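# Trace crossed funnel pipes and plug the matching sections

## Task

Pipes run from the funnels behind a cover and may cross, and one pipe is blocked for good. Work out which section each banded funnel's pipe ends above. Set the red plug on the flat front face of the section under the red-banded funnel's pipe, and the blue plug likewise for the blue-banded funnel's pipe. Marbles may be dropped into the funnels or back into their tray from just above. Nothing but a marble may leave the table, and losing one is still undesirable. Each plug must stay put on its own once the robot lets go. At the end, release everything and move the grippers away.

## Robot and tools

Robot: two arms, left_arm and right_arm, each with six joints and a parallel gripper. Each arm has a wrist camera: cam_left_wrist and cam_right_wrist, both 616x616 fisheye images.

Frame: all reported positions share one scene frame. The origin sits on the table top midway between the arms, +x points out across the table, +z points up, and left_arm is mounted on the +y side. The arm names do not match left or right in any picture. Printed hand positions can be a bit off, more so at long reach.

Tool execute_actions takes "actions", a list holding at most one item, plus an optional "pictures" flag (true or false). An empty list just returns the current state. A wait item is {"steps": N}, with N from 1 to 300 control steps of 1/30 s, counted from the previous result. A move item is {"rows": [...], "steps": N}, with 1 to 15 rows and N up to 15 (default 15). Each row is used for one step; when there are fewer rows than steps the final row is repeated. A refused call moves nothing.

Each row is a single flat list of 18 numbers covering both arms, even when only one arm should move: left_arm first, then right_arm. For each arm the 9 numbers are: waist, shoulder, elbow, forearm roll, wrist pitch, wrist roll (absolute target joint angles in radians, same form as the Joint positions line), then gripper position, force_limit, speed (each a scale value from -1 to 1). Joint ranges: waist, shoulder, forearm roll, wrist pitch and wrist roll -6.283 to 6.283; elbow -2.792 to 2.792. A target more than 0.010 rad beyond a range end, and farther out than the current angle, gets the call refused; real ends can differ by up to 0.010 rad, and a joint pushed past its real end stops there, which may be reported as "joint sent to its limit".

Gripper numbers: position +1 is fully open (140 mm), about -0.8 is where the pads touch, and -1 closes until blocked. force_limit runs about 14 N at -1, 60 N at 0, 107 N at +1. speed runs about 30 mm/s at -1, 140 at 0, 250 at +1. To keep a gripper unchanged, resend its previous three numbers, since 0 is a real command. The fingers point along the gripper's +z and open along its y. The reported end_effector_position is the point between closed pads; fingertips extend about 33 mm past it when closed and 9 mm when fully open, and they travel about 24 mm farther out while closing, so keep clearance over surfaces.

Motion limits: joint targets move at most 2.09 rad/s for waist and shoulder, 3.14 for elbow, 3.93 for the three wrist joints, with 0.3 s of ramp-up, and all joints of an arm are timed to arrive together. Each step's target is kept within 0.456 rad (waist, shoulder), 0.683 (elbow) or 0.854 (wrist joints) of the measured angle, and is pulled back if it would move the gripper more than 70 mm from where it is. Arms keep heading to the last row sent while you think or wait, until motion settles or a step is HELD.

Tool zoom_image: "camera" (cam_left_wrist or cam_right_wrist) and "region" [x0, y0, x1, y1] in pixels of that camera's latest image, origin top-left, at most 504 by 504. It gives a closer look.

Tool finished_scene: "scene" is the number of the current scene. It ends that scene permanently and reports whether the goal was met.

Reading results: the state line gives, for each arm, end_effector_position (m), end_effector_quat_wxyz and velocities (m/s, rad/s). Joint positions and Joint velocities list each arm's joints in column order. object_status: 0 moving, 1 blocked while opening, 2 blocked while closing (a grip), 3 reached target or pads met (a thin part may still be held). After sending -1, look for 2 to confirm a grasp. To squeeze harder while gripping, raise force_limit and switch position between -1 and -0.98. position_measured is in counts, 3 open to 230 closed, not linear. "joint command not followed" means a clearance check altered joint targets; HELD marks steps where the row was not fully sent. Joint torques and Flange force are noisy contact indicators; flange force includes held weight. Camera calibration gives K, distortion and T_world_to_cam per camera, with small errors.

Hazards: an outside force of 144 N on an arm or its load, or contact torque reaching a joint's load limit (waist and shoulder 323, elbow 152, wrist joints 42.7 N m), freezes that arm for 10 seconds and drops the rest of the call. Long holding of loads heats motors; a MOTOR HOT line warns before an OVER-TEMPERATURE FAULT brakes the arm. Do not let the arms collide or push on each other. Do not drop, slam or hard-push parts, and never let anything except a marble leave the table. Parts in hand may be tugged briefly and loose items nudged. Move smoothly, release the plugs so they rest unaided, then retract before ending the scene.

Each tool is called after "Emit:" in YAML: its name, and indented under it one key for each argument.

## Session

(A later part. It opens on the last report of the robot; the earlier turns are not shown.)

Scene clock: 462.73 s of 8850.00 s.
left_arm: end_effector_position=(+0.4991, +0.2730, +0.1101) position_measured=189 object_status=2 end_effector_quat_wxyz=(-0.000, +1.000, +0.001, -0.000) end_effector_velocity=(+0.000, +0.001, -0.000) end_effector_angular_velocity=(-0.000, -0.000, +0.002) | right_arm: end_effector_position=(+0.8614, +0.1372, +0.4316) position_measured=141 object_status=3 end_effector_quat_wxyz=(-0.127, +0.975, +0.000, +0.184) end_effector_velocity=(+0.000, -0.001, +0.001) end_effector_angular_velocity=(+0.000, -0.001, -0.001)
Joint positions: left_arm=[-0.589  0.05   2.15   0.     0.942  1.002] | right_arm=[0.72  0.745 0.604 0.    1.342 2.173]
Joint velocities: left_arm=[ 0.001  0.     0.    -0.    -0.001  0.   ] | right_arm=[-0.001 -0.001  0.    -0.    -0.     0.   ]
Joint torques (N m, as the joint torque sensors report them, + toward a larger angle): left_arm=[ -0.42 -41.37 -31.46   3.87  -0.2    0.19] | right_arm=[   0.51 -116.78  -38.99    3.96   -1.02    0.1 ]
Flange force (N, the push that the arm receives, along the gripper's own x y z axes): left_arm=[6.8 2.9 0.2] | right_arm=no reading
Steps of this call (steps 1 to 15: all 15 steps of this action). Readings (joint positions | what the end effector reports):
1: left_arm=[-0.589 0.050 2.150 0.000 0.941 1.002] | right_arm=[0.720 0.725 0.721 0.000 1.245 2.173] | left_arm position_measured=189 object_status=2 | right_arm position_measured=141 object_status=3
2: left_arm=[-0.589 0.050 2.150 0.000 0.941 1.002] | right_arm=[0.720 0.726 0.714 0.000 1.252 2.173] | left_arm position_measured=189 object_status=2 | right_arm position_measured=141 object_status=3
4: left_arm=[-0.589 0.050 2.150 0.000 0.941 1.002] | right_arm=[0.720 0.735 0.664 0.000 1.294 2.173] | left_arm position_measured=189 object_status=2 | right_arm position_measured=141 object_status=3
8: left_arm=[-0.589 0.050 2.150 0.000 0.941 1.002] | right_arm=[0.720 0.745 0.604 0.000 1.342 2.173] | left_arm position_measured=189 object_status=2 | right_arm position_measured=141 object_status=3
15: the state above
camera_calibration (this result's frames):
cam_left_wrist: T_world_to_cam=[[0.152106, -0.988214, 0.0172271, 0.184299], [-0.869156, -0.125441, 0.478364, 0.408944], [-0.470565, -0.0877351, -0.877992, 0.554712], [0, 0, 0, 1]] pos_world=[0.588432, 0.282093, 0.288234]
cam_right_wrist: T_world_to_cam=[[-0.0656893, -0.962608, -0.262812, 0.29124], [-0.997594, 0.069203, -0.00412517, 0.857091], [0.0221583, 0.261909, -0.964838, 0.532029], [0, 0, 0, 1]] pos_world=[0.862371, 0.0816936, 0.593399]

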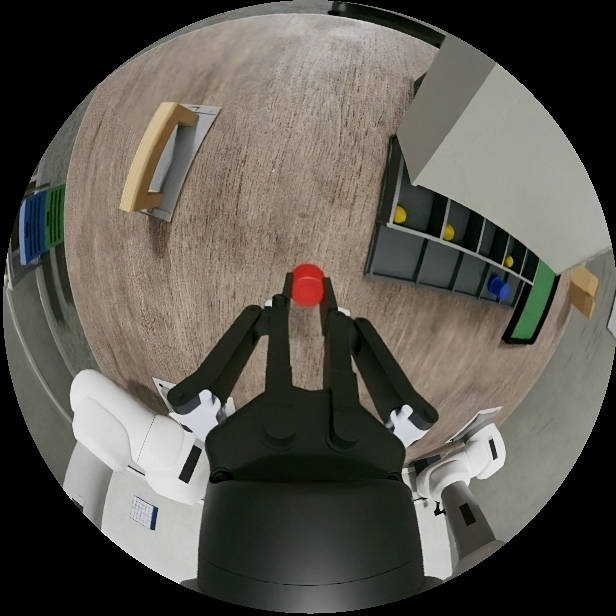

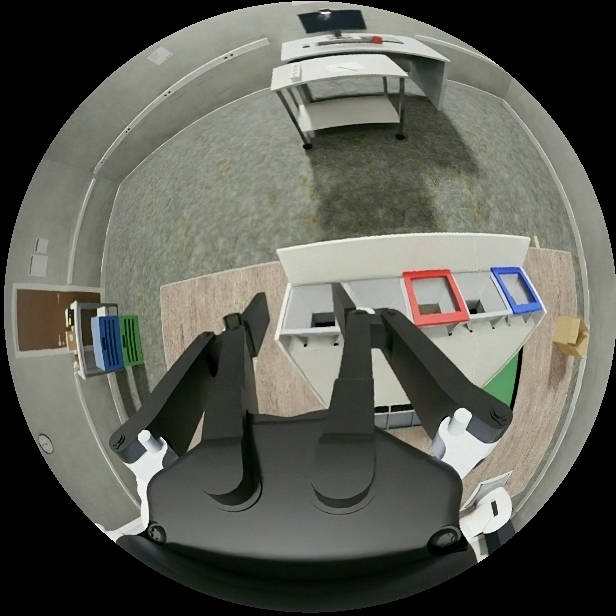

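Emit:
execute_actions:
  actions:
    - {"rows": [[-0.5887,0.0501,2.1501,0,0.9415,1.0021,-1,-0.3,-0.2, 0.3575,0.1654,1.4257,0,1.5505,1.8108,-0.1,-0.4,-0.2]], "steps": 15}

Scene clock: 465.37 s of 8850.00 s.
left_arm: end_effector_position=(+0.4991, +0.2730, +0.1101) position_measured=189 object_status=2 end_effector_quat_wxyz=(-0.000, +1.000, +0.001, -0.000) end_effector_velocity=(+0.001, -0.000, -0.000) end_effector_angular_velocity=(-0.000, -0.000, -0.001) | right_arm: end_effector_position=(+0.7873, -0.1094, +0.4365) position_measured=141 object_status=3 end_effector_quat_wxyz=(-0.048, +0.993, -0.000, +0.105) end_effector_velocity=(-0.283, -0.506, +0.011) end_effector_angular_velocity=(-0.266, +0.379, -0.011)
Joint positions: left_arm=[-0.589  0.05   2.15  -0.     0.942  1.002] | right_arm=[ 0.544  0.479  0.989 -0.     1.443  1.998]
Joint velocities: left_arm=[-0.     0.001 -0.001  0.    -0.001  0.   ] | right_arm=[-0.375 -0.631  0.872  0.     0.213 -0.374]
Joint torques (N m, as the joint torque sensors report them, + toward a larger angle): left_arm=[ -0.77 -41.44 -31.66   3.99  -0.21   0.18] | right_arm=[  1.21 -93.77 -40.2    4.09  -0.79   0.13]
Flange force (N, the push that the arm receives, along the gripper's own x y z axes): left_arm=[7.5 3.0 0.9] | right_arm=[8.1 -5.4 -0.9]
Steps of this call (steps 1 to 15: the robot went on to your last target; steps 16 to 64: nothing new was sent; steps 65 to 79: all 15 steps of this action). Readings (joint positions | what the end effector reports):
65: left_arm=[-0.589 0.050 2.150 0.000 0.942 1.002] | right_arm=[0.720 0.744 0.605 -0.000 1.343 2.173] | left_arm position_measured=189 object_status=2 | right_arm position_measured=141 object_status=3
66: left_arm=[-0.589 0.050 2.150 -0.000 0.942 1.002] | right_arm=[0.716 0.739 0.613 -0.000 1.345 2.170] | left_arm position_measured=189 object_status=2 | right_arm position_measured=141 object_status=3
68: left_arm=[-0.589 0.050 2.150 -0.000 0.942 1.002] | right_arm=[0.690 0.707 0.662 -0.000 1.360 2.144] | left_arm position_measured=189 object_status=2 | right_arm position_measured=141 object_status=3
72: left_arm=[-0.589 0.050 2.150 0.000 0.942 1.002] | right_arm=[0.634 0.627 0.781 -0.000 1.392 2.087] | left_arm position_measured=189 object_status=2 | right_arm position_measured=141 object_status=3
79: the state above
camera_calibration (this result's frames):
cam_left_wrist: T_world_to_cam=[[0.152106, -0.988214, 0.0172254, 0.184299], [-0.869155, -0.125442, 0.478367, 0.408944], [-0.470568, -0.0877338, -0.877991, 0.554712], [0, 0, 0, 1]] pos_world=[0.588432, 0.282092, 0.288232]
cam_right_wrist: T_world_to_cam=[[-0.103691, -0.990233, -0.0932006, 0.00315004], [-0.985517, 0.0896488, 0.143943, 0.728353], [-0.134182, 0.106776, -0.985187, 0.717945], [0, 0, 0, 1]] pos_world=[0.814466, -0.138836, 0.602762]

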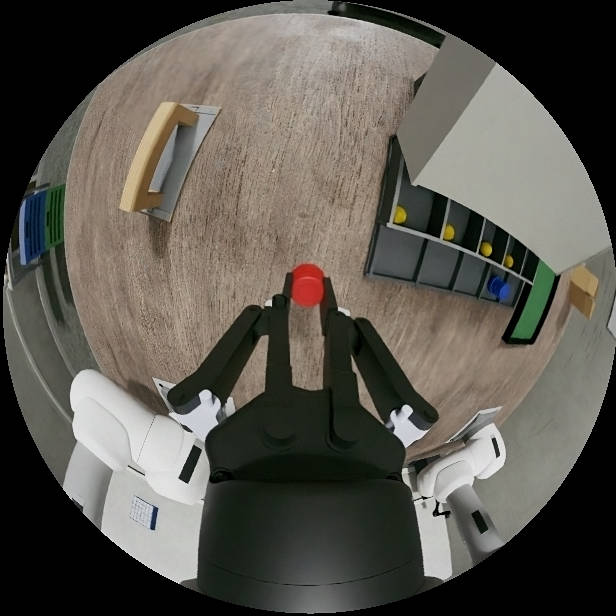

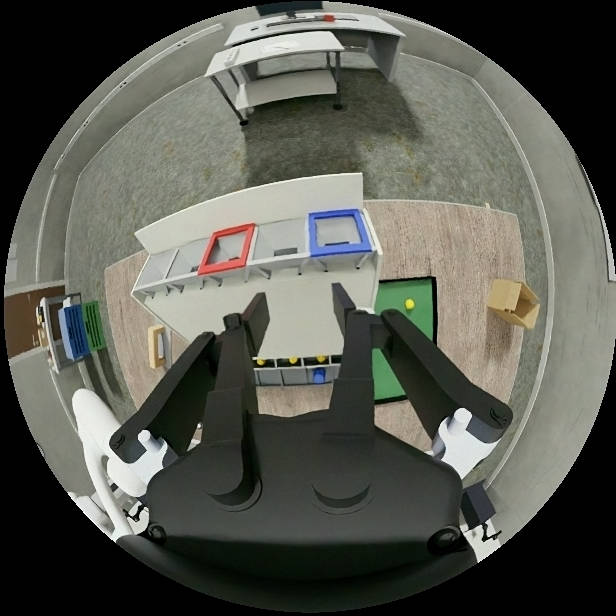

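Emit:
execute_actions:
  actions:
    - {"rows": [[-0.5887,0.0501,2.1501,0,0.9415,1.0021,-1,-0.3,-0.2, -0.15,0.1654,1.4257,0,1.5505,1.8108,-0.1,-0.4,-0.2]], "steps": 12}
  pictures: false

Emit:
execute_actions:
  actions:
    - {"rows": [[-1.0236,0.4783,1.4974,0,1.1659,0.5672,-1,-0.3,-0.2, -0.15,0.1654,1.4257,0,1.5505,1.8108,-0.1,-0.4,-0.2]], "steps": 15}
  pictures: false

Emit:
execute_actions:
  actions:
    - {"rows": [[-1.0236,0.4783,1.4974,0,1.1659,0.5672,-1,-0.3,-0.2, -0.15,0.1654,1.4257,0,1.5505,1.8108,-0.1,-0.4,-0.2]], "steps": 12}

Scene clock: 486.87 s of 8850.00 s.
left_arm: end_effector_position=(+0.4991, +0.2730, +0.1101) position_measured=189 object_status=2 end_effector_quat_wxyz=(-0.000, +1.000, +0.001, -0.000) end_effector_velocity=(+0.001, -0.001, +0.001) end_effector_angular_velocity=(-0.002, -0.003, +0.000) | right_arm: end_effector_position=(+0.6278, -0.4965, +0.4201) position_measured=141 object_status=3 end_effector_quat_wxyz=(-0.000, +0.992, -0.127, -0.000) end_effector_velocity=(+0.019, -0.526, -0.000) end_effector_angular_velocity=(-0.000, +0.001, -0.795)
Joint positions: left_arm=[-0.589  0.05   2.15  -0.     0.942  1.002] | right_arm=[0.102 0.165 1.426 0.    1.551 1.811]
Joint velocities: left_arm=[ 0.    -0.001 -0.001 -0.    -0.001 -0.   ] | right_arm=[-0.795  0.     0.    -0.     0.    -0.   ]
Joint torques (N m, as the joint torque sensors report them, + toward a larger angle): left_arm=[ -0.86 -41.42 -31.93   3.84  -0.32   0.2 ] | right_arm=[ -0.84 -63.11 -38.76   3.81   0.27  -0.09]
Flange force (N, the push that the arm receives, along the gripper's own x y z axes): left_arm=[6.4 1.5 -0.2] | right_arm=[8.9 -3.7 -4.1]
Steps of this call (steps 1 to 45: the robot went on to your last target; steps 46 to 110: nothing new was sent; then 17.43 s passed at rest; steps 111 to 122: all 12 steps of this action). Readings (joint positions | what the end effector reports):
111: left_arm=[-0.589 0.050 2.150 -0.000 0.942 1.002] | right_arm=[0.357 0.165 1.426 0.000 1.551 1.811] | left_arm position_measured=189 object_status=2 | right_arm position_measured=141 object_status=3
112: left_arm=[-0.589 0.050 2.150 0.000 0.942 1.002] | right_arm=[0.352 0.165 1.426 0.000 1.551 1.811] | left_arm position_measured=189 object_status=2 | right_arm position_measured=141 object_status=3
114: left_arm=[-0.589 0.050 2.150 0.000 0.942 1.002] | right_arm=[0.319 0.165 1.426 0.000 1.551 1.811] | left_arm position_measured=189 object_status=2 | right_arm position_measured=141 object_status=3
118: left_arm=[-0.589 0.050 2.150 0.000 0.942 1.002] | right_arm=[0.209 0.165 1.426 0.000 1.551 1.811] | left_arm position_measured=189 object_status=2 | right_arm position_measured=141 object_status=3
122: the state above

Scene clock: 487.37 s of 8850.00 s.
left_arm: end_effector_position=(+0.5583, +0.0260, +0.1456) position_measured=189 object_status=2 end_effector_quat_wxyz=(+0.000, +1.000, +0.001, -0.000) end_effector_velocity=(+0.005, -0.594, +0.040) end_effector_angular_velocity=(-0.003, -0.003, -0.003) | right_arm: end_effector_position=(+0.6130, -0.6620, +0.4201) position_measured=141 object_status=3 end_effector_quat_wxyz=(-0.000, +0.968, -0.251, -0.000) end_effector_velocity=(+0.000, -0.001, -0.001) end_effector_angular_velocity=(+0.000, -0.000, -0.001)
Joint positions: left_arm=[-0.85   0.307  1.758 -0.     1.076  0.741] | right_arm=[-0.15   0.165  1.426  0.     1.551  1.811]
Joint velocities: left_arm=[-0.586  0.575 -0.875  0.     0.296 -0.583] | right_arm=[-0.001  0.001  0.     0.    -0.001 -0.   ]
Joint torques (N m, as the joint torque sensors report them, + toward a larger angle): left_arm=[ -2.75 -70.8  -34.55   3.99  -0.33   0.55] | right_arm=[ -1.86 -59.24 -39.02   4.1   -0.03  -0.1 ]
Flange force (N, the push that the arm receives, along the gripper's own x y z axes): left_arm=[3.7 4.9 1.1] | right_arm=[6.3 -4.4 -3.8]
Steps of this call (steps 1 to 15: all 15 steps of this action). Readings (joint positions | what the end effector reports):
1: left_arm=[-0.589 0.051 2.149 -0.000 0.942 1.002] | right_arm=[0.075 0.165 1.426 0.000 1.551 1.811] | left_arm position_measured=189 object_status=2 | right_arm position_measured=141 object_status=3
2: left_arm=[-0.594 0.056 2.141 -0.000 0.945 0.997] | right_arm=[0.048 0.165 1.426 0.000 1.551 1.811] | left_arm position_measured=189 object_status=2 | right_arm position_measured=141 object_status=3
4: left_arm=[-0.627 0.088 2.091 -0.000 0.962 0.963] | right_arm=[-0.006 0.165 1.426 0.000 1.551 1.811] | left_arm position_measured=189 object_status=2 | right_arm position_measured=141 object_status=3
8: left_arm=[-0.710 0.170 1.968 -0.000 1.004 0.881] | right_arm=[-0.111 0.165 1.426 0.000 1.551 1.811] | left_arm position_measured=189 object_status=2 | right_arm position_measured=141 object_status=3
15: the state above

Scene clock: 487.77 s of 8850.00 s.
left_arm: end_effector_position=(+0.5325, -0.1514, +0.1500) position_measured=189 object_status=2 end_effector_quat_wxyz=(-0.000, +1.000, +0.001, -0.000) end_effector_velocity=(+0.002, -0.003, +0.001) end_effector_angular_velocity=(-0.004, -0.002, +0.004) | right_arm: end_effector_position=(+0.6130, -0.6620, +0.4201) position_measured=141 object_status=3 end_effector_quat_wxyz=(-0.000, +0.968, -0.251, -0.000) end_effector_velocity=(-0.000, -0.000, +0.001) end_effector_angular_velocity=(-0.001, -0.002, -0.001)
Joint positions: left_arm=[-1.024  0.478  1.498  0.     1.166  0.567] | right_arm=[-0.15   0.165  1.426  0.     1.551  1.811]
Joint velocities: left_arm=[-0.     0.002 -0.006 -0.    -0.001 -0.004] | right_arm=[-0.001 -0.001  0.    -0.    -0.001  0.   ]
Joint torques (N m, as the joint torque sensors report them, + toward a larger angle): left_arm=[ -1.85 -83.16 -33.61   4.07  -0.17   0.29] | right_arm=[ -0.69 -61.27 -39.82   4.1   -0.02  -0.1 ]
Flange force (N, the push that the arm receives, along the gripper's own x y z axes): left_arm=[4.6 9.4 -0.6] | right_arm=[7.2 -3.5 -3.1]
Steps of this call (steps 1 to 12: all 12 steps of this action). Readings (joint positions | what the end effector reports):
1: left_arm=[-0.869 0.327 1.728 -0.000 1.086 0.721] | right_arm=[-0.150 0.165 1.426 0.000 1.551 1.811] | left_arm position_measured=189 object_status=2 | right_arm position_measured=141 object_status=3
2: left_arm=[-0.889 0.346 1.699 -0.000 1.097 0.702] | right_arm=[-0.150 0.165 1.426 0.000 1.551 1.811] | left_arm position_measured=189 object_status=2 | right_arm position_measured=141 object_status=3
4: left_arm=[-0.928 0.385 1.640 -0.000 1.117 0.663] | right_arm=[-0.150 0.165 1.426 0.000 1.551 1.811] | left_arm position_measured=189 object_status=2 | right_arm position_measured=141 object_status=3
8: left_arm=[-1.004 0.459 1.527 -0.000 1.156 0.587] | right_arm=[-0.150 0.165 1.426 0.000 1.551 1.811] | left_arm position_measured=189 object_status=2 | right_arm position_measured=141 object_status=3
12: the state above
camera_calibration (this result's frames):
cam_left_wrist: T_world_to_cam=[[0.15162, -0.988293, 0.0169625, -0.240597], [-0.869191, -0.125137, 0.478381, 0.365708], [-0.470658, -0.0872756, -0.877988, 0.568311], [0, 0, 0, 1]] pos_world=[0.62183, -0.142418, 0.328104]
cam_right_wrist: T_world_to_cam=[[-0.579582, -0.814554, 0.0242164, -0.204996], [-0.762493, 0.552545, 0.336597, 0.697219], [-0.287558, 0.176621, -0.941337, 0.859274], [0, 0, 0, 1]] pos_world=[0.659903, -0.703991, 0.579149]

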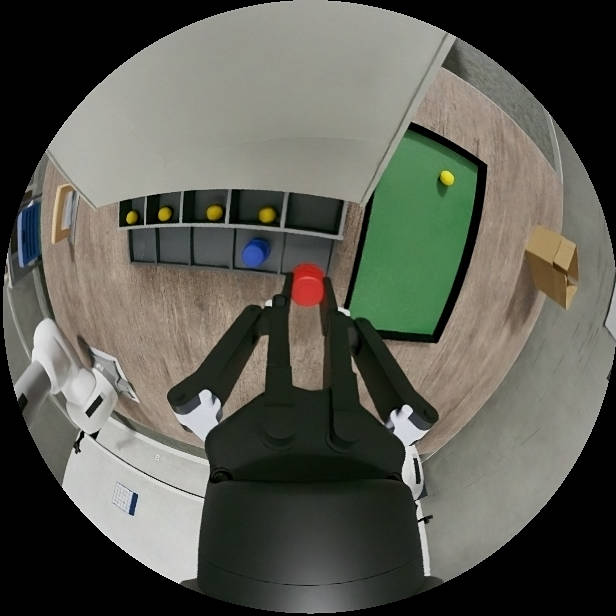

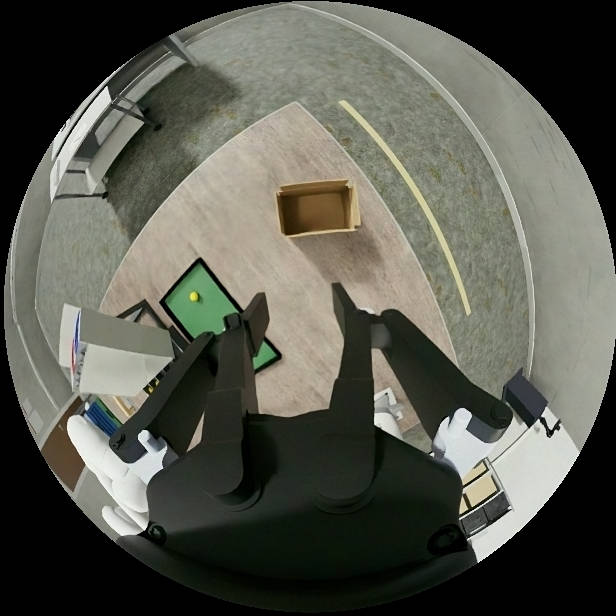

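Marbles sit in S1–S4, so S5 is the red funnel's section. Descending.

Emit:
execute_actions:
  actions:
    - {"rows": [[-1.0236,0.5330,1.5605,0,1.0481,0.5672,-1,-0.3,-0.2, -0.15,0.1654,1.4257,0,1.5505,1.8108,-0.1,-0.4,-0.2]], "steps": 15}

Scene clock: 489.77 s of 8850.00 s.
left_arm: end_effector_position=(+0.5330, -0.1516, +0.0749) position_measured=189 object_status=2 end_effector_quat_wxyz=(+0.000, +1.000, +0.001, +0.000) end_effector_velocity=(+0.000, +0.001, -0.000) end_effector_angular_velocity=(+0.001, -0.000, +0.001) | right_arm: end_effector_position=(+0.6129, -0.6620, +0.4202) position_measured=141 object_status=3 end_effector_quat_wxyz=(+0.000, +0.968, -0.251, +0.000) end_effector_velocity=(+0.000, -0.000, -0.001) end_effector_angular_velocity=(+0.000, +0.001, -0.000)
Joint positions: left_arm=[-1.024  0.533  1.56  -0.     1.048  0.567] | right_arm=[-0.15   0.165  1.426 -0.     1.551  1.811]
Joint velocities: left_arm=[ 0.001 -0.001  0.002  0.    -0.    -0.   ] | right_arm=[-0.     0.001 -0.     0.     0.001 -0.   ]
Joint torques (N m, as the joint torque sensors report them, + toward a larger angle): left_arm=[ -0.35 -93.27 -34.     4.12  -0.16   0.23] | right_arm=[ -0.94 -60.28 -39.28   4.13   0.13   0.02]
Flange force (N, the push that the arm receives, along the gripper's own x y z axes): left_arm=[6.8 8.9 2.2] | right_arm=[6.9 -3.5 -3.7]
Steps of this call (steps 1 to 15: the robot went on to your last target; steps 16 to 45: nothing new was sent; steps 46 to 60: all 15 steps of this action). Readings (joint positions | what the end effector reports):
46: left_arm=[-1.024 0.479 1.498 0.000 1.165 0.567] | right_arm=[-0.150 0.165 1.426 -0.000 1.551 1.811] | left_arm position_measured=189 object_status=2 | right_arm position_measured=141 object_status=3
47: left_arm=[-1.024 0.482 1.502 0.000 1.155 0.567] | right_arm=[-0.150 0.165 1.426 -0.000 1.551 1.811] | left_arm position_measured=189 object_status=2 | right_arm position_measured=141 object_status=3
49: left_arm=[-1.024 0.510 1.535 -0.000 1.096 0.567] | right_arm=[-0.150 0.165 1.426 0.000 1.551 1.811] | left_arm position_measured=189 object_status=2 | right_arm position_measured=141 object_status=3
53: left_arm=[-1.024 0.533 1.560 -0.000 1.048 0.567] | right_arm=[-0.150 0.165 1.426 -0.000 1.551 1.811] | left_arm position_measured=189 object_status=2 | right_arm position_measured=141 object_status=3
60: the state above
camera_calibration (this result's frames):
cam_left_wrist: T_world_to_cam=[[0.15218, -0.988201, 0.0173267, -0.23994], [-0.86919, -0.125467, 0.478296, 0.401974], [-0.470478, -0.0878473, -0.878028, 0.502399], [0, 0, 0, 1]] pos_world=[0.622273, -0.142541, 0.253015]
cam_right_wrist: T_world_to_cam=[[-0.579531, -0.814587, 0.0243182, -0.205107], [-0.762542, 0.552549, 0.33648, 0.697264], [-0.287529, 0.176457, -0.941377, 0.859208], [0, 0, 0, 1]] pos_world=[0.659875, -0.703963, 0.579211]

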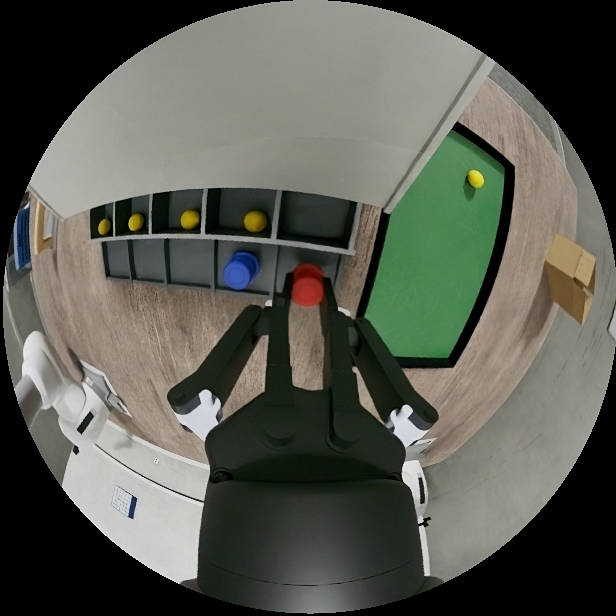

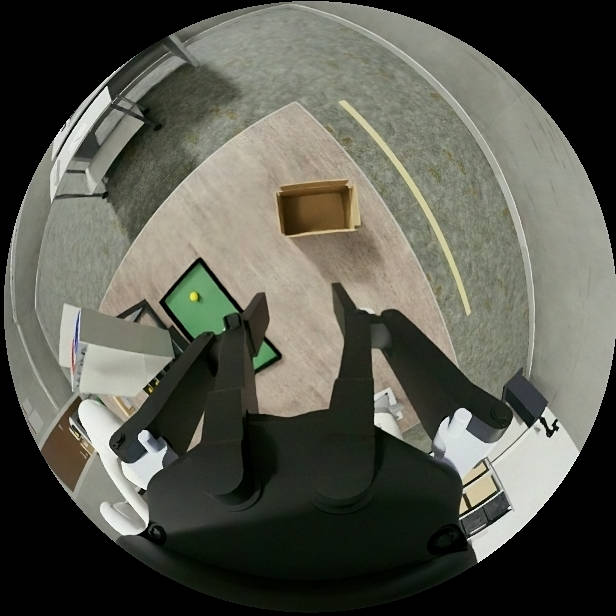

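Emit:
execute_actions:
  actions:
    - {"rows": [[-1.0236,0.5380,1.5653,0,1.0383,0.5672,-1,-0.3,-0.2, -0.15,0.1654,1.4257,0,1.5505,1.8108,-0.1,-0.4,-0.2],[-1.0236,0.5380,1.5653,0,1.0383,0.5672,-1,-0.3,-0.2, -0.15,0.1654,1.4257,0,1.5505,1.8108,-0.1,-0.4,-0.2],[-1.0236,0.5420,1.5691,0,1.0305,0.5672,-1,-0.3,-0.2, -0.15,0.1654,1.4257,0,1.5505,1.8108,-0.1,-0.4,-0.2],[-1.0236,0.5420,1.5691,0,1.0305,0.5672,-1,-0.3,-0.2, -0.15,0.1654,1.4257,0,1.5505,1.8108,-0.1,-0.4,-0.2],[-1.0236,0.5455,1.5722,0,1.0239,0.5672,-1,-0.3,-0.2, -0.15,0.1654,1.4257,0,1.5505,1.8108,-0.1,-0.4,-0.2]], "steps": 12}
  pictures: false

Scene clock: 494.57 s of 8850.00 s.
left_arm: end_effector_position=(+0.5328, -0.1514, +0.0593) position_measured=189 object_status=2 end_effector_quat_wxyz=(-0.000, +1.000, +0.001, +0.000) end_effector_velocity=(+0.000, -0.001, +0.000) end_effector_angular_velocity=(-0.000, -0.000, -0.000) | right_arm: end_effector_position=(+0.6129, -0.6620, +0.4202) position_measured=141 object_status=3 end_effector_quat_wxyz=(+0.000, +0.968, -0.251, -0.000) end_effector_velocity=(-0.000, -0.001, -0.001) end_effector_angular_velocity=(+0.001, +0.003, -0.002)
Joint positions: left_arm=[-1.024  0.545  1.572  0.     1.024  0.567] | right_arm=[-0.15   0.165  1.426 -0.     1.551  1.811]
Joint velocities: left_arm=[-0.     0.001 -0.001 -0.     0.001  0.   ] | right_arm=[-0.002  0.001 -0.     0.001  0.002  0.   ]
Joint torques (N m, as the joint torque sensors report them, + toward a larger angle): left_arm=[ -0.74 -93.12 -34.01   4.15  -0.21   0.28] | right_arm=[ -1.57 -61.46 -39.72   4.14   0.08   0.12]
Flange force (N, the push that the arm receives, along the gripper's own x y z axes): left_arm=[5.8 6.5 0.1] | right_arm=[7.8 -4.3 -3.0]
Steps of this call (steps 1 to 15: the robot went on to your last target; steps 16 to 90: nothing new was sent; then 1.40 s passed at rest; steps 91 to 102: all 12 steps of this action). Readings (joint positions | what the end effector reports):
91: left_arm=[-1.024 0.533 1.561 0.000 1.047 0.567] | right_arm=[-0.150 0.165 1.426 -0.000 1.551 1.811] | left_arm position_measured=189 object_status=2 | right_arm position_measured=141 object_status=3
92: left_arm=[-1.024 0.535 1.563 0.000 1.042 0.567] | right_arm=[-0.150 0.165 1.426 -0.000 1.551 1.811] | left_arm position_measured=189 object_status=2 | right_arm position_measured=141 object_status=3
94: left_arm=[-1.024 0.540 1.568 0.000 1.033 0.567] | right_arm=[-0.150 0.165 1.426 -0.000 1.551 1.811] | left_arm position_measured=189 object_status=2 | right_arm position_measured=141 object_status=3
98: left_arm=[-1.024 0.545 1.572 0.000 1.024 0.567] | right_arm=[-0.150 0.165 1.426 -0.000 1.551 1.811] | left_arm position_measured=189 object_status=2 | right_arm position_measured=141 object_status=3
102: the state above

Emit:
execute_actions:
  actions:
    - {"rows": [[-1.0236,0.5471,1.5736,0,1.0209,0.5672,-1,-0.3,-0.2, -0.15,0.1654,1.4257,0,1.5505,1.8108,-0.1,-0.4,-0.2]], "steps": 8}
  pictures: false

Emit:
execute_actions:
  actions:
    - {"rows": [[-1.0236,0.5483,1.5747,0,1.0186,0.5672,-1,-0.3,-0.2, -0.15,0.1654,1.4257,0,1.5505,1.8108,-0.1,-0.4,-0.2]], "steps": 8}
  pictures: false

Scene clock: 499.47 s of 8850.00 s.
left_arm: end_effector_position=(+0.5328, -0.1514, +0.0573) position_measured=189 object_status=2 end_effector_quat_wxyz=(+0.000, +1.000, +0.001, -0.000) end_effector_velocity=(-0.000, +0.001, +0.000) end_effector_angular_velocity=(-0.000, +0.000, +0.000) | right_arm: end_effector_position=(+0.6129, -0.6620, +0.4202) position_measured=141 object_status=3 end_effector_quat_wxyz=(+0.000, +0.968, -0.251, -0.000) end_effector_velocity=(-0.000, +0.001, -0.000) end_effector_angular_velocity=(+0.001, +0.002, +0.001)
Joint positions: left_arm=[-1.024  0.547  1.574 -0.     1.021  0.567] | right_arm=[-0.15   0.165  1.426 -0.     1.551  1.811]
Joint velocities: left_arm=[ 0.    -0.001  0.001 -0.    -0.     0.   ] | right_arm=[ 0.001  0.     0.     0.     0.002 -0.   ]
Joint torques (N m, as the joint torque sensors report them, + toward a larger angle): left_arm=[ -0.34 -92.96 -34.25   4.06  -0.29   0.16] | right_arm=[ -1.47 -62.36 -39.58   4.1    0.04   0.31]
Flange force (N, the push that the arm receives, along the gripper's own x y z axes): left_arm=[4.9 6.5 1.3] | right_arm=[9.2 -4.6 -3.4]
Steps of this call (steps 1 to 15: the robot went on to your last target; steps 16 to 90: nothing new was sent; then 1.63 s passed at rest; steps 91 to 98: all 8 steps of this action). Readings (joint positions | what the end effector reports):
91: left_arm=[-1.024 0.546 1.572 -0.000 1.024 0.567] | right_arm=[-0.150 0.165 1.426 -0.000 1.551 1.811] | left_arm position_measured=189 object_status=2 | right_arm position_measured=141 object_status=3
92: left_arm=[-1.024 0.547 1.572 -0.000 1.022 0.567] | right_arm=[-0.150 0.165 1.426 -0.000 1.551 1.811] | left_arm position_measured=189 object_status=2 | right_arm position_measured=141 object_status=3
94: left_arm=[-1.024 0.547 1.573 -0.000 1.021 0.567] | right_arm=[-0.150 0.165 1.426 -0.000 1.551 1.811] | left_arm position_measured=189 object_status=2 | right_arm position_measured=141 object_status=3
98: the state above

Scene clock: 499.73 s of 8850.00 s.
left_arm: end_effector_position=(+0.5327, -0.1514, +0.0558) position_measured=189 object_status=2 end_effector_quat_wxyz=(-0.000, +1.000, +0.001, -0.000) end_effector_velocity=(+0.000, +0.000, -0.000) end_effector_angular_velocity=(-0.001, -0.001, +0.000) | right_arm: end_effector_position=(+0.6129, -0.6620, +0.4202) position_measured=141 object_status=3 end_effector_quat_wxyz=(-0.000, +0.968, -0.251, -0.000) end_effector_velocity=(-0.001, -0.000, +0.000) end_effector_angular_velocity=(+0.000, +0.001, -0.001)
Joint positions: left_arm=[-1.024  0.548  1.575 -0.     1.019  0.567] | right_arm=[-0.15   0.165  1.426 -0.     1.551  1.811]
Joint velocities: left_arm=[ 0.    -0.     0.001 -0.    -0.002  0.   ] | right_arm=[-0.001 -0.001 -0.     0.     0.002  0.   ]
Joint torques (N m, as the joint torque sensors report them, + toward a larger angle): left_arm=[ -0.8  -92.86 -33.63   4.1   -0.1    0.37] | right_arm=[ -0.1  -60.42 -39.65   3.95   0.15  -0.11]
Flange force (N, the push that the arm receives, along the gripper's own x y z axes): left_arm=[5.5 7.0 1.3] | right_arm=[6.3 -2.0 -3.3]
Steps of this call (steps 1 to 8: all 8 steps of this action). Readings (joint positions | what the end effector reports):
1: left_arm=[-1.024 0.547 1.574 -0.000 1.021 0.567] | right_arm=[-0.150 0.165 1.426 -0.000 1.551 1.811] | left_arm position_measured=189 object_status=2 | right_arm position_measured=141 object_status=3
2: left_arm=[-1.024 0.548 1.574 -0.000 1.019 0.567] | right_arm=[-0.150 0.165 1.426 -0.000 1.551 1.811] | left_arm position_measured=189 object_status=2 | right_arm position_measured=141 object_status=3
4: left_arm=[-1.024 0.548 1.575 -0.000 1.019 0.567] | right_arm=[-0.150 0.165 1.426 -0.000 1.551 1.811] | left_arm position_measured=189 object_status=2 | right_arm position_measured=141 object_status=3
8: the state above

Emit:
execute_actions:
  actions:
    - {"rows": [[-1.0236,0.5491,1.5754,0,1.0171,0.5672,-1,-0.3,-0.2, -0.15,0.1654,1.4257,0,1.5505,1.8108,-0.1,-0.4,-0.2]], "steps": 8}
  pictures: false

Emit:
execute_actions:
  actions:
    - {"rows": [[-1.0236,0.5497,1.5759,0,1.0160,0.5672,-1,-0.3,-0.2, -0.15,0.1654,1.4257,0,1.5505,1.8108,-0.1,-0.4,-0.2]], "steps": 8}
  pictures: false

Scene clock: 504.10 s of 8850.00 s.
left_arm: end_effector_position=(+0.5328, -0.1514, +0.0550) position_measured=189 object_status=2 end_effector_quat_wxyz=(+0.000, +1.000, +0.001, +0.000) end_effector_velocity=(-0.001, -0.000, -0.000) end_effector_angular_velocity=(-0.000, -0.000, -0.001) | right_arm: end_effector_position=(+0.6129, -0.6620, +0.4202) position_measured=141 object_status=3 end_effector_quat_wxyz=(-0.000, +0.968, -0.251, -0.000) end_effector_velocity=(+0.000, +0.000, -0.001) end_effector_angular_velocity=(+0.001, +0.002, +0.000)
Joint positions: left_arm=[-1.024  0.549  1.575  0.     1.017  0.567] | right_arm=[-0.15   0.165  1.426 -0.     1.551  1.811]
Joint velocities: left_arm=[-0.001 -0.     0.001  0.    -0.001 -0.   ] | right_arm=[ 0.     0.001  0.     0.     0.001 -0.   ]
Joint torques (N m, as the joint torque sensors report them, + toward a larger angle): left_arm=[ -1.05 -93.2  -33.65   4.08  -0.34   0.3 ] | right_arm=[ -1.86 -60.11 -39.41   3.95  -0.22   0.26]
Flange force (N, the push that the arm receives, along the gripper's own x y z axes): left_arm=[6.2 7.6 1.1] | right_arm=[6.0 -4.3 -4.1]
Steps of this call (steps 1 to 15: the robot went on to your last target; steps 16 to 90: nothing new was sent; then 1.10 s passed at rest; steps 91 to 98: all 8 steps of this action). Readings (joint positions | what the end effector reports):
91: left_arm=[-1.024 0.548 1.575 0.000 1.018 0.567] | right_arm=[-0.150 0.165 1.426 -0.000 1.551 1.811] | left_arm position_measured=189 object_status=2 | right_arm position_measured=141 object_status=3
92: left_arm=[-1.024 0.549 1.575 0.000 1.018 0.567] | right_arm=[-0.150 0.165 1.426 -0.000 1.551 1.811] | left_arm position_measured=189 object_status=2 | right_arm position_measured=141 object_status=3
94: left_arm=[-1.024 0.549 1.575 0.000 1.017 0.567] | right_arm=[-0.150 0.165 1.426 -0.000 1.551 1.811] | left_arm position_measured=189 object_status=2 | right_arm position_measured=141 object_status=3
98: the state above

Scene clock: 504.37 s of 8850.00 s.
left_arm: end_effector_position=(+0.5328, -0.1513, +0.0542) position_measured=189 object_status=2 end_effector_quat_wxyz=(-0.000, +1.000, +0.001, +0.000) end_effector_velocity=(+0.001, -0.001, +0.002) end_effector_angular_velocity=(-0.002, -0.002, -0.000) | right_arm: end_effector_position=(+0.6129, -0.6620, +0.4202) position_measured=141 object_status=3 end_effector_quat_wxyz=(-0.000, +0.968, -0.251, -0.000) end_effector_velocity=(+0.000, -0.001, -0.000) end_effector_angular_velocity=(+0.000, -0.001, -0.002)
Joint positions: left_arm=[-1.024  0.55   1.576  0.     1.016  0.567] | right_arm=[-0.15   0.165  1.426 -0.     1.551  1.811]
Joint velocities: left_arm=[-0.    -0.001 -0.002  0.    -0.    -0.   ] | right_arm=[-0.002  0.    -0.     0.    -0.001  0.   ]
Joint torques (N m, as the joint torque sensors report them, + toward a larger angle): left_arm=[ -0.8  -93.36 -33.11   4.1   -0.33   0.16] | right_arm=[ -1.36 -61.62 -39.19   3.99   0.22   0.1 ]
Flange force (N, the push that the arm receives, along the gripper's own x y z axes): left_arm=[6.8 8.3 0.5] | right_arm=[9.1 -4.3 -3.7]
Steps of this call (steps 1 to 8: all 8 steps of this action). Readings (joint positions | what the end effector reports):
1: left_arm=[-1.024 0.549 1.575 0.000 1.017 0.567] | right_arm=[-0.150 0.165 1.426 -0.000 1.551 1.811] | left_arm position_measured=189 object_status=2 | right_arm position_measured=141 object_status=3
2: left_arm=[-1.024 0.549 1.576 0.000 1.016 0.567] | right_arm=[-0.150 0.165 1.426 -0.000 1.551 1.811] | left_arm position_measured=189 object_status=2 | right_arm position_measured=141 object_status=3
4: left_arm=[-1.024 0.550 1.576 0.000 1.016 0.567] | right_arm=[-0.150 0.165 1.426 -0.000 1.551 1.811] | left_arm position_measured=189 object_status=2 | right_arm position_measured=141 object_status=3
8: the state above

Emit:
execute_actions:
  actions:
    - {"rows": [[-1.0236,0.5505,1.5766,0,1.0145,0.5672,-1,-0.3,-0.2, -0.15,0.1654,1.4257,0,1.5505,1.8108,-0.1,-0.4,-0.2]], "steps": 8}
  pictures: false

Emit:
execute_actions:
  actions:
    - {"rows": [[-1.0236,0.5511,1.5771,0,1.0134,0.5672,-1,-0.3,-0.2, -0.15,0.1654,1.4257,0,1.5505,1.8108,-0.1,-0.4,-0.2]], "steps": 8}
  pictures: false

Scene clock: 508.33 s of 8850.00 s.
left_arm: end_effector_position=(+0.5328, -0.1514, +0.0533) position_measured=189 object_status=2 end_effector_quat_wxyz=(+0.000, +1.000, +0.001, +0.000) end_effector_velocity=(-0.001, +0.000, -0.001) end_effector_angular_velocity=(+0.002, +0.001, -0.000) | right_arm: end_effector_position=(+0.6129, -0.6620, +0.4202) position_measured=141 object_status=3 end_effector_quat_wxyz=(+0.000, +0.968, -0.251, -0.000) end_effector_velocity=(-0.001, +0.000, +0.000) end_effector_angular_velocity=(+0.000, +0.001, +0.000)
Joint positions: left_arm=[-1.024  0.55   1.577 -0.     1.014  0.567] | right_arm=[-0.15   0.165  1.426 -0.     1.551  1.811]
Joint velocities: left_arm=[-0.001  0.     0.     0.     0.002 -0.001] | right_arm=[ 0.    -0.001  0.    -0.     0.001  0.   ]
Joint torques (N m, as the joint torque sensors report them, + toward a larger angle): left_arm=[ -0.68 -73.8  -22.2    3.83  -0.04   0.39] | right_arm=[ -0.6  -60.08 -39.42   4.12   0.12   0.14]
Flange force (N, the push that the arm receives, along the gripper's own x y z axes): left_arm=[5.3 6.5 -23.0] | right_arm=[5.4 -2.3 -4.0]
Steps of this call (steps 1 to 15: the robot went on to your last target; steps 16 to 90: nothing new was sent; then 0.70 s passed at rest; steps 91 to 98: all 8 steps of this action). Readings (joint positions | what the end effector reports):
91: left_arm=[-1.024 0.550 1.576 -0.000 1.016 0.567] | right_arm=[-0.150 0.165 1.426 -0.000 1.551 1.811] | left_arm position_measured=189 object_status=2 | right_arm position_measured=141 object_status=3
92: left_arm=[-1.024 0.550 1.576 -0.000 1.015 0.567] | right_arm=[-0.150 0.165 1.426 -0.000 1.551 1.811] | left_arm position_measured=189 object_status=2 | right_arm position_measured=141 object_status=3
94: left_arm=[-1.024 0.550 1.576 -0.000 1.015 0.567] | right_arm=[-0.150 0.165 1.426 -0.000 1.551 1.811] | left_arm position_measured=189 object_status=2 | right_arm position_measured=141 object_status=3
98: the state above

Scene clock: 508.60 s of 8850.00 s.
left_arm: end_effector_position=(+0.5328, -0.1514, +0.0526) position_measured=189 object_status=2 end_effector_quat_wxyz=(+0.000, +1.000, +0.001, +0.000) end_effector_velocity=(-0.000, +0.001, -0.001) end_effector_angular_velocity=(+0.002, +0.001, -0.000) | right_arm: end_effector_position=(+0.6129, -0.6620, +0.4202) position_measured=141 object_status=3 end_effector_quat_wxyz=(+0.000, +0.968, -0.251, -0.000) end_effector_velocity=(-0.000, -0.000, -0.001) end_effector_angular_velocity=(+0.000, +0.001, -0.001)
Joint positions: left_arm=[-1.024  0.551  1.577 -0.     1.013  0.567] | right_arm=[-0.15   0.165  1.426 -0.     1.551  1.811]
Joint velocities: left_arm=[0.    0.001 0.001 0.    0.    0.   ] | right_arm=[-0.     0.001  0.     0.     0.     0.   ]
Joint torques (N m, as the joint torque sensors report them, + toward a larger angle): left_arm=[ -1.54 -50.98 -11.29   3.78  -1.35   0.21] | right_arm=[ -1.17 -60.16 -39.55   4.22   0.07   0.02]
Flange force (N, the push that the arm receives, along the gripper's own x y z axes): left_arm=[3.8 2.5 -50.7] | right_arm=[5.7 -3.6 -3.5]
Steps of this call (steps 1 to 8: all 8 steps of this action). Readings (joint positions | what the end effector reports):
1: left_arm=[-1.024 0.550 1.577 -0.000 1.014 0.567] | right_arm=[-0.150 0.165 1.426 -0.000 1.551 1.811] | left_arm position_measured=189 object_status=2 | right_arm position_measured=141 object_status=3
2: left_arm=[-1.024 0.551 1.577 -0.000 1.014 0.567] | right_arm=[-0.150 0.165 1.426 -0.000 1.551 1.811] | left_arm position_measured=189 object_status=2 | right_arm position_measured=141 object_status=3
4: left_arm=[-1.024 0.551 1.577 -0.000 1.013 0.567] | right_arm=[-0.150 0.165 1.426 -0.000 1.551 1.811] | left_arm position_measured=189 object_status=2 | right_arm position_measured=141 object_status=3
8: the state above

Contact. Ease off slightly and release.

Emit:
execute_actions:
  actions:
    - {"rows": [[-1.0236,0.5501,1.5763,0,1.0152,0.5672,-1,-0.3,-0.2, -0.15,0.1654,1.4257,0,1.5505,1.8108,-0.1,-0.4,-0.2],[-1.0236,0.5501,1.5763,0,1.0152,0.5672,-1,-0.3,-0.2, -0.15,0.1654,1.4257,0,1.5505,1.8108,-0.1,-0.4,-0.2],[-1.0236,0.5501,1.5763,0,1.0152,0.5672,-1,-0.3,-0.2, -0.15,0.1654,1.4257,0,1.5505,1.8108,-0.1,-0.4,-0.2],[-1.0236,0.5501,1.5763,0,1.0152,0.5672,-0.15,-0.3,-0.2, -0.15,0.1654,1.4257,0,1.5505,1.8108,-0.1,-0.4,-0.2]], "steps": 15}
  pictures: false

Emit:
execute_actions:
  actions:
    - {"rows": [[-1.0236,0.4783,1.4974,0,1.1659,0.5672,-0.15,-0.3,-0.2, -0.15,0.1654,1.4257,0,1.5505,1.8108,-0.1,-0.4,-0.2]], "steps": 12}
  pictures: false

Emit:
execute_actions:
  actions:
    - {"rows": [[-0.75,0.12,1.80,0,1.22,0.84,-0.15,-0.3,-0.2, -0.15,0.1654,1.4257,0,1.5505,1.8108,-0.1,-0.4,-0.2]], "steps": 15}
  pictures: false

Emit:
execute_actions:
  actions:
    - {"steps": 10}

Scene clock: 517.47 s of 8850.00 s.
left_arm: end_effector_position=(+0.5327, -0.1513, +0.0536) position_measured=148 object_status=0 end_effector_quat_wxyz=(-0.000, +1.000, +0.001, -0.000) end_effector_velocity=(-0.001, +0.001, -0.000) end_effector_angular_velocity=(+0.002, +0.002, +0.000) | right_arm: end_effector_position=(+0.6129, -0.6620, +0.4202) position_measured=141 object_status=3 end_effector_quat_wxyz=(+0.000, +0.968, -0.251, -0.000) end_effector_velocity=(+0.001, +0.000, -0.001) end_effector_angular_velocity=(+0.001, +0.002, +0.001)
Joint positions: left_arm=[-1.024  0.55   1.576 -0.     1.015  0.567] | right_arm=[-0.15   0.165  1.426 -0.     1.55   1.811]
Joint velocities: left_arm=[-0.    -0.001  0.002 -0.     0.001 -0.   ] | right_arm=[ 0.001  0.002 -0.     0.     0.    -0.   ]
Joint torques (N m, as the joint torque sensors report them, + toward a larger angle): left_arm=[ -1.05 -93.66 -33.05   4.12  -0.25   0.16] | right_arm=[ -0.11 -60.9  -39.94   3.99   0.     0.12]
Flange force (N, the push that the arm receives, along the gripper's own x y z axes): left_arm=[7.4 8.4 2.1] | right_arm=[7.5 -2.1 -2.5]
Steps of this call (steps 1 to 15: the robot went on to your last target; steps 16 to 90: nothing new was sent; then 5.37 s passed at rest; steps 91 to 105: all 15 steps of this action). Readings (joint positions | what the end effector reports):
91: left_arm=[-1.024 0.551 1.577 -0.000 1.013 0.567] | right_arm=[-0.150 0.165 1.426 -0.000 1.550 1.811] | left_arm position_measured=189 object_status=2 | right_arm position_measured=141 object_status=3
92: left_arm=[-1.024 0.551 1.577 -0.000 1.014 0.567] | right_arm=[-0.150 0.165 1.426 -0.000 1.550 1.811] | left_arm position_measured=189 object_status=2 | right_arm position_measured=141 object_status=3
94: left_arm=[-1.024 0.551 1.577 -0.000 1.015 0.567] | right_arm=[-0.150 0.165 1.426 -0.000 1.550 1.811] | left_arm position_measured=189 object_status=0 | right_arm position_measured=141 object_status=3
98: left_arm=[-1.024 0.551 1.577 -0.000 1.015 0.567] | right_arm=[-0.150 0.165 1.426 -0.000 1.550 1.811] | left_arm position_measured=166 object_status=0 | right_arm position_measured=141 object_status=3
105: the state above

Scene clock: 517.87 s of 8850.00 s.
left_arm: end_effector_position=(+0.5328, -0.1514, +0.1502) position_measured=148 object_status=3 end_effector_quat_wxyz=(-0.000, +1.000, +0.001, +0.000) end_effector_velocity=(+0.000, +0.001, +0.000) end_effector_angular_velocity=(+0.001, +0.000, +0.001) | right_arm: end_effector_position=(+0.6129, -0.6620, +0.4202) position_measured=141 object_status=3 end_effector_quat_wxyz=(+0.000, +0.968, -0.251, -0.000) end_effector_velocity=(-0.000, +0.000, -0.000) end_effector_angular_velocity=(+0.000, +0.001, +0.001)
Joint positions: left_arm=[-1.024  0.478  1.498  0.     1.166  0.567] | right_arm=[-0.15   0.165  1.426 -0.     1.55   1.811]
Joint velocities: left_arm=[ 0.001 -0.    -0.     0.     0.002  0.   ] | right_arm=[ 0.001 -0.     0.    -0.     0.001 -0.   ]
Joint torques (N m, as the joint torque sensors report them, + toward a larger angle): left_arm=[ -0.98 -89.88 -35.09   4.13  -0.26   0.28] | right_arm=[ -1.05 -60.39 -39.24   3.85   0.19   0.21]
Flange force (N, the push that the arm receives, along the gripper's own x y z axes): left_arm=[8.3 9.7 -0.9] | right_arm=[6.4 -3.6 -3.9]
Steps of this call (steps 1 to 12: all 12 steps of this action). Readings (joint positions | what the end effector reports):
1: left_arm=[-1.024 0.550 1.576 -0.000 1.016 0.567] | right_arm=[-0.150 0.165 1.426 -0.000 1.550 1.811] | left_arm position_measured=148 object_status=0 | right_arm position_measured=141 object_status=3
2: left_arm=[-1.024 0.546 1.571 -0.000 1.026 0.567] | right_arm=[-0.150 0.165 1.426 -0.000 1.550 1.811] | left_arm position_measured=148 object_status=3 | right_arm position_measured=141 object_status=3
4: left_arm=[-1.024 0.517 1.539 -0.000 1.086 0.567] | right_arm=[-0.150 0.165 1.426 -0.000 1.550 1.811] | left_arm position_measured=148 object_status=3 | right_arm position_measured=141 object_status=3
8: left_arm=[-1.024 0.478 1.498 0.000 1.165 0.567] | right_arm=[-0.150 0.165 1.426 -0.000 1.550 1.811] | left_arm position_measured=148 object_status=3 | right_arm position_measured=141 object_status=3
12: the state above

Scene clock: 518.37 s of 8850.00 s.
left_arm: end_effector_position=(+0.5519, +0.0783, +0.2322) position_measured=148 object_status=3 end_effector_quat_wxyz=(+0.000, +1.000, +0.001, +0.000) end_effector_velocity=(-0.058, +0.537, +0.140) end_effector_angular_velocity=(-0.006, -0.006, +0.005) | right_arm: end_effector_position=(+0.6129, -0.6620, +0.4202) position_measured=141 object_status=3 end_effector_quat_wxyz=(+0.000, +0.968, -0.251, -0.000) end_effector_velocity=(+0.000, +0.001, +0.000) end_effector_angular_velocity=(+0.001, +0.000, +0.001)
Joint positions: left_arm=[-0.802  0.188  1.743 -0.     1.21   0.789] | right_arm=[-0.15   0.165  1.426 -0.     1.55   1.811]
Joint velocities: left_arm=[ 0.534 -0.698  0.584 -0.     0.105  0.529] | right_arm=[ 0.001  0.    -0.     0.     0.001 -0.   ]
Joint torques (N m, as the joint torque sensors report them, + toward a larger angle): left_arm=[ -3.52 -62.14 -34.98   4.1    0.02  -0.19] | right_arm=[ -0.44 -59.23 -39.94   4.18   0.15   0.18]
Flange force (N, the push that the arm receives, along the gripper's own x y z axes): left_arm=[8.0 3.2 -1.4] | right_arm=[3.9 -1.8 -2.6]
Steps of this call (steps 1 to 15: all 15 steps of this action). Readings (joint positions | what the end effector reports):
1: left_arm=[-1.023 0.478 1.498 0.000 1.166 0.567] | right_arm=[-0.150 0.165 1.426 -0.000 1.550 1.811] | left_arm position_measured=148 object_status=3 | right_arm position_measured=141 object_status=3
2: left_arm=[-1.020 0.473 1.503 -0.000 1.167 0.571] | right_arm=[-0.150 0.165 1.426 -0.000 1.550 1.811] | left_arm position_measured=148 object_status=3 | right_arm position_measured=141 object_status=3
4: left_arm=[-0.995 0.440 1.532 -0.000 1.172 0.597] | right_arm=[-0.150 0.165 1.426 -0.000 1.550 1.811] | left_arm position_measured=148 object_status=3 | right_arm position_measured=141 object_status=3
8: left_arm=[-0.925 0.349 1.608 -0.000 1.186 0.666] | right_arm=[-0.150 0.165 1.426 -0.000 1.550 1.811] | left_arm position_measured=148 object_status=3 | right_arm position_measured=141 object_status=3
15: the state above

Scene clock: 518.70 s of 8850.00 s.
left_arm: end_effector_position=(+0.5441, +0.1297, +0.2443) position_measured=148 object_status=3 end_effector_quat_wxyz=(+0.001, +1.000, +0.001, +0.001) end_effector_velocity=(+0.000, -0.000, +0.000) end_effector_angular_velocity=(+0.001, +0.001, -0.000) | right_arm: end_effector_position=(+0.6129, -0.6620, +0.4202) position_measured=141 object_status=3 end_effector_quat_wxyz=(+0.000, +0.968, -0.251, -0.000) end_effector_velocity=(-0.000, -0.001, -0.001) end_effector_angular_velocity=(+0.001, +0.003, -0.001)
Joint positions: left_arm=[-0.75  0.12  1.8  -0.    1.22  0.84] | right_arm=[-0.15   0.165  1.426 -0.     1.55   1.811]
Joint velocities: left_arm=[ 0.     0.001 -0.002  0.     0.002  0.   ] | right_arm=[-0.001  0.002  0.     0.     0.001  0.   ]
Joint torques (N m, as the joint torque sensors report them, + toward a larger angle): left_arm=[ -1.24 -55.75 -37.89   4.47  -0.26   0.21] | right_arm=[ -0.32 -60.37 -39.76   4.17   0.01   0.03]
Flange force (N, the push that the arm receives, along the gripper's own x y z axes): left_arm=[8.3 4.4 -0.4] | right_arm=[7.1 -2.1 -2.7]
Steps of this call (steps 1 to 10: the robot went on to your last target). Readings (joint positions | what the end effector reports):
1: left_arm=[-0.784 0.164 1.763 -0.000 1.213 0.806] | right_arm=[-0.150 0.165 1.426 -0.000 1.550 1.811] | left_arm position_measured=148 object_status=3 | right_arm position_measured=141 object_status=3
2: left_arm=[-0.768 0.143 1.780 -0.000 1.216 0.822] | right_arm=[-0.150 0.165 1.426 -0.000 1.550 1.811] | left_arm position_measured=148 object_status=3 | right_arm position_measured=141 object_status=3
4: left_arm=[-0.751 0.121 1.798 -0.000 1.220 0.838] | right_arm=[-0.150 0.165 1.426 -0.000 1.550 1.811] | left_arm position_measured=148 object_status=3 | right_arm position_measured=141 object_status=3
8: left_arm=[-0.750 0.120 1.800 -0.000 1.220 0.840] | right_arm=[-0.150 0.165 1.426 -0.000 1.550 1.811] | left_arm position_measured=148 object_status=3 | right_arm position_measured=141 object_status=3
10: the state above
camera_calibration (this result's frames):
cam_left_wrist: T_world_to_cam=[[0.152986, -0.988053, 0.0185963, 0.0326652], [-0.869665, -0.12567, 0.477377, 0.366389], [-0.469337, -0.0892046, -0.878502, 0.680702], [0, 0, 0, 1]] pos_world=[0.633117, 0.139041, 0.422485]
cam_right_wrist: T_world_to_cam=[[-0.579531, -0.814587, 0.0243245, -0.205112], [-0.762536, 0.552548, 0.336496, 0.697251], [-0.287546, 0.176461, -0.941371, 0.859205], [0, 0, 0, 1]] pos_world=[0.659871, -0.703962, 0.579198]

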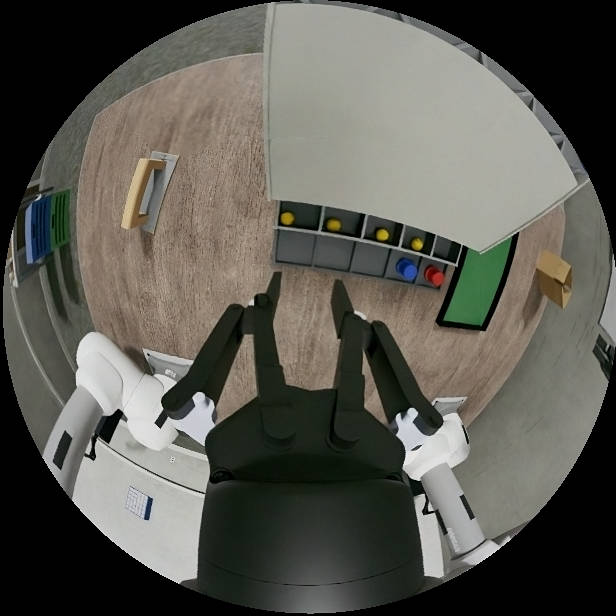

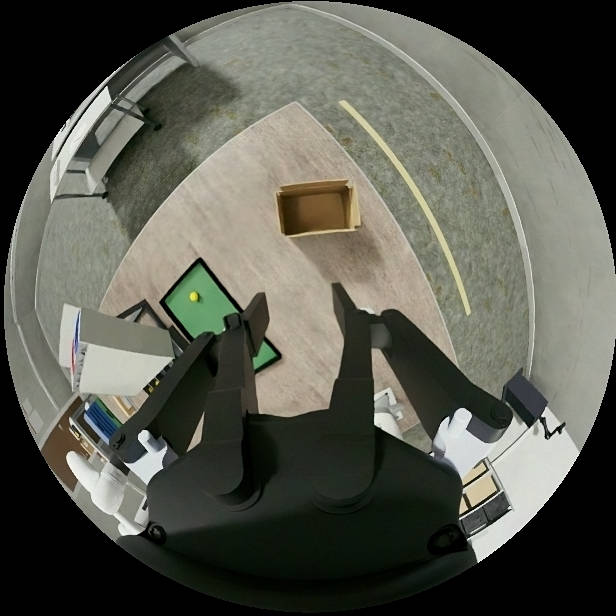

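Both plugs are standing in place and the arms are clear.

Emit:
finished_scene:
  scene: 1

The scene is finished: the task was done.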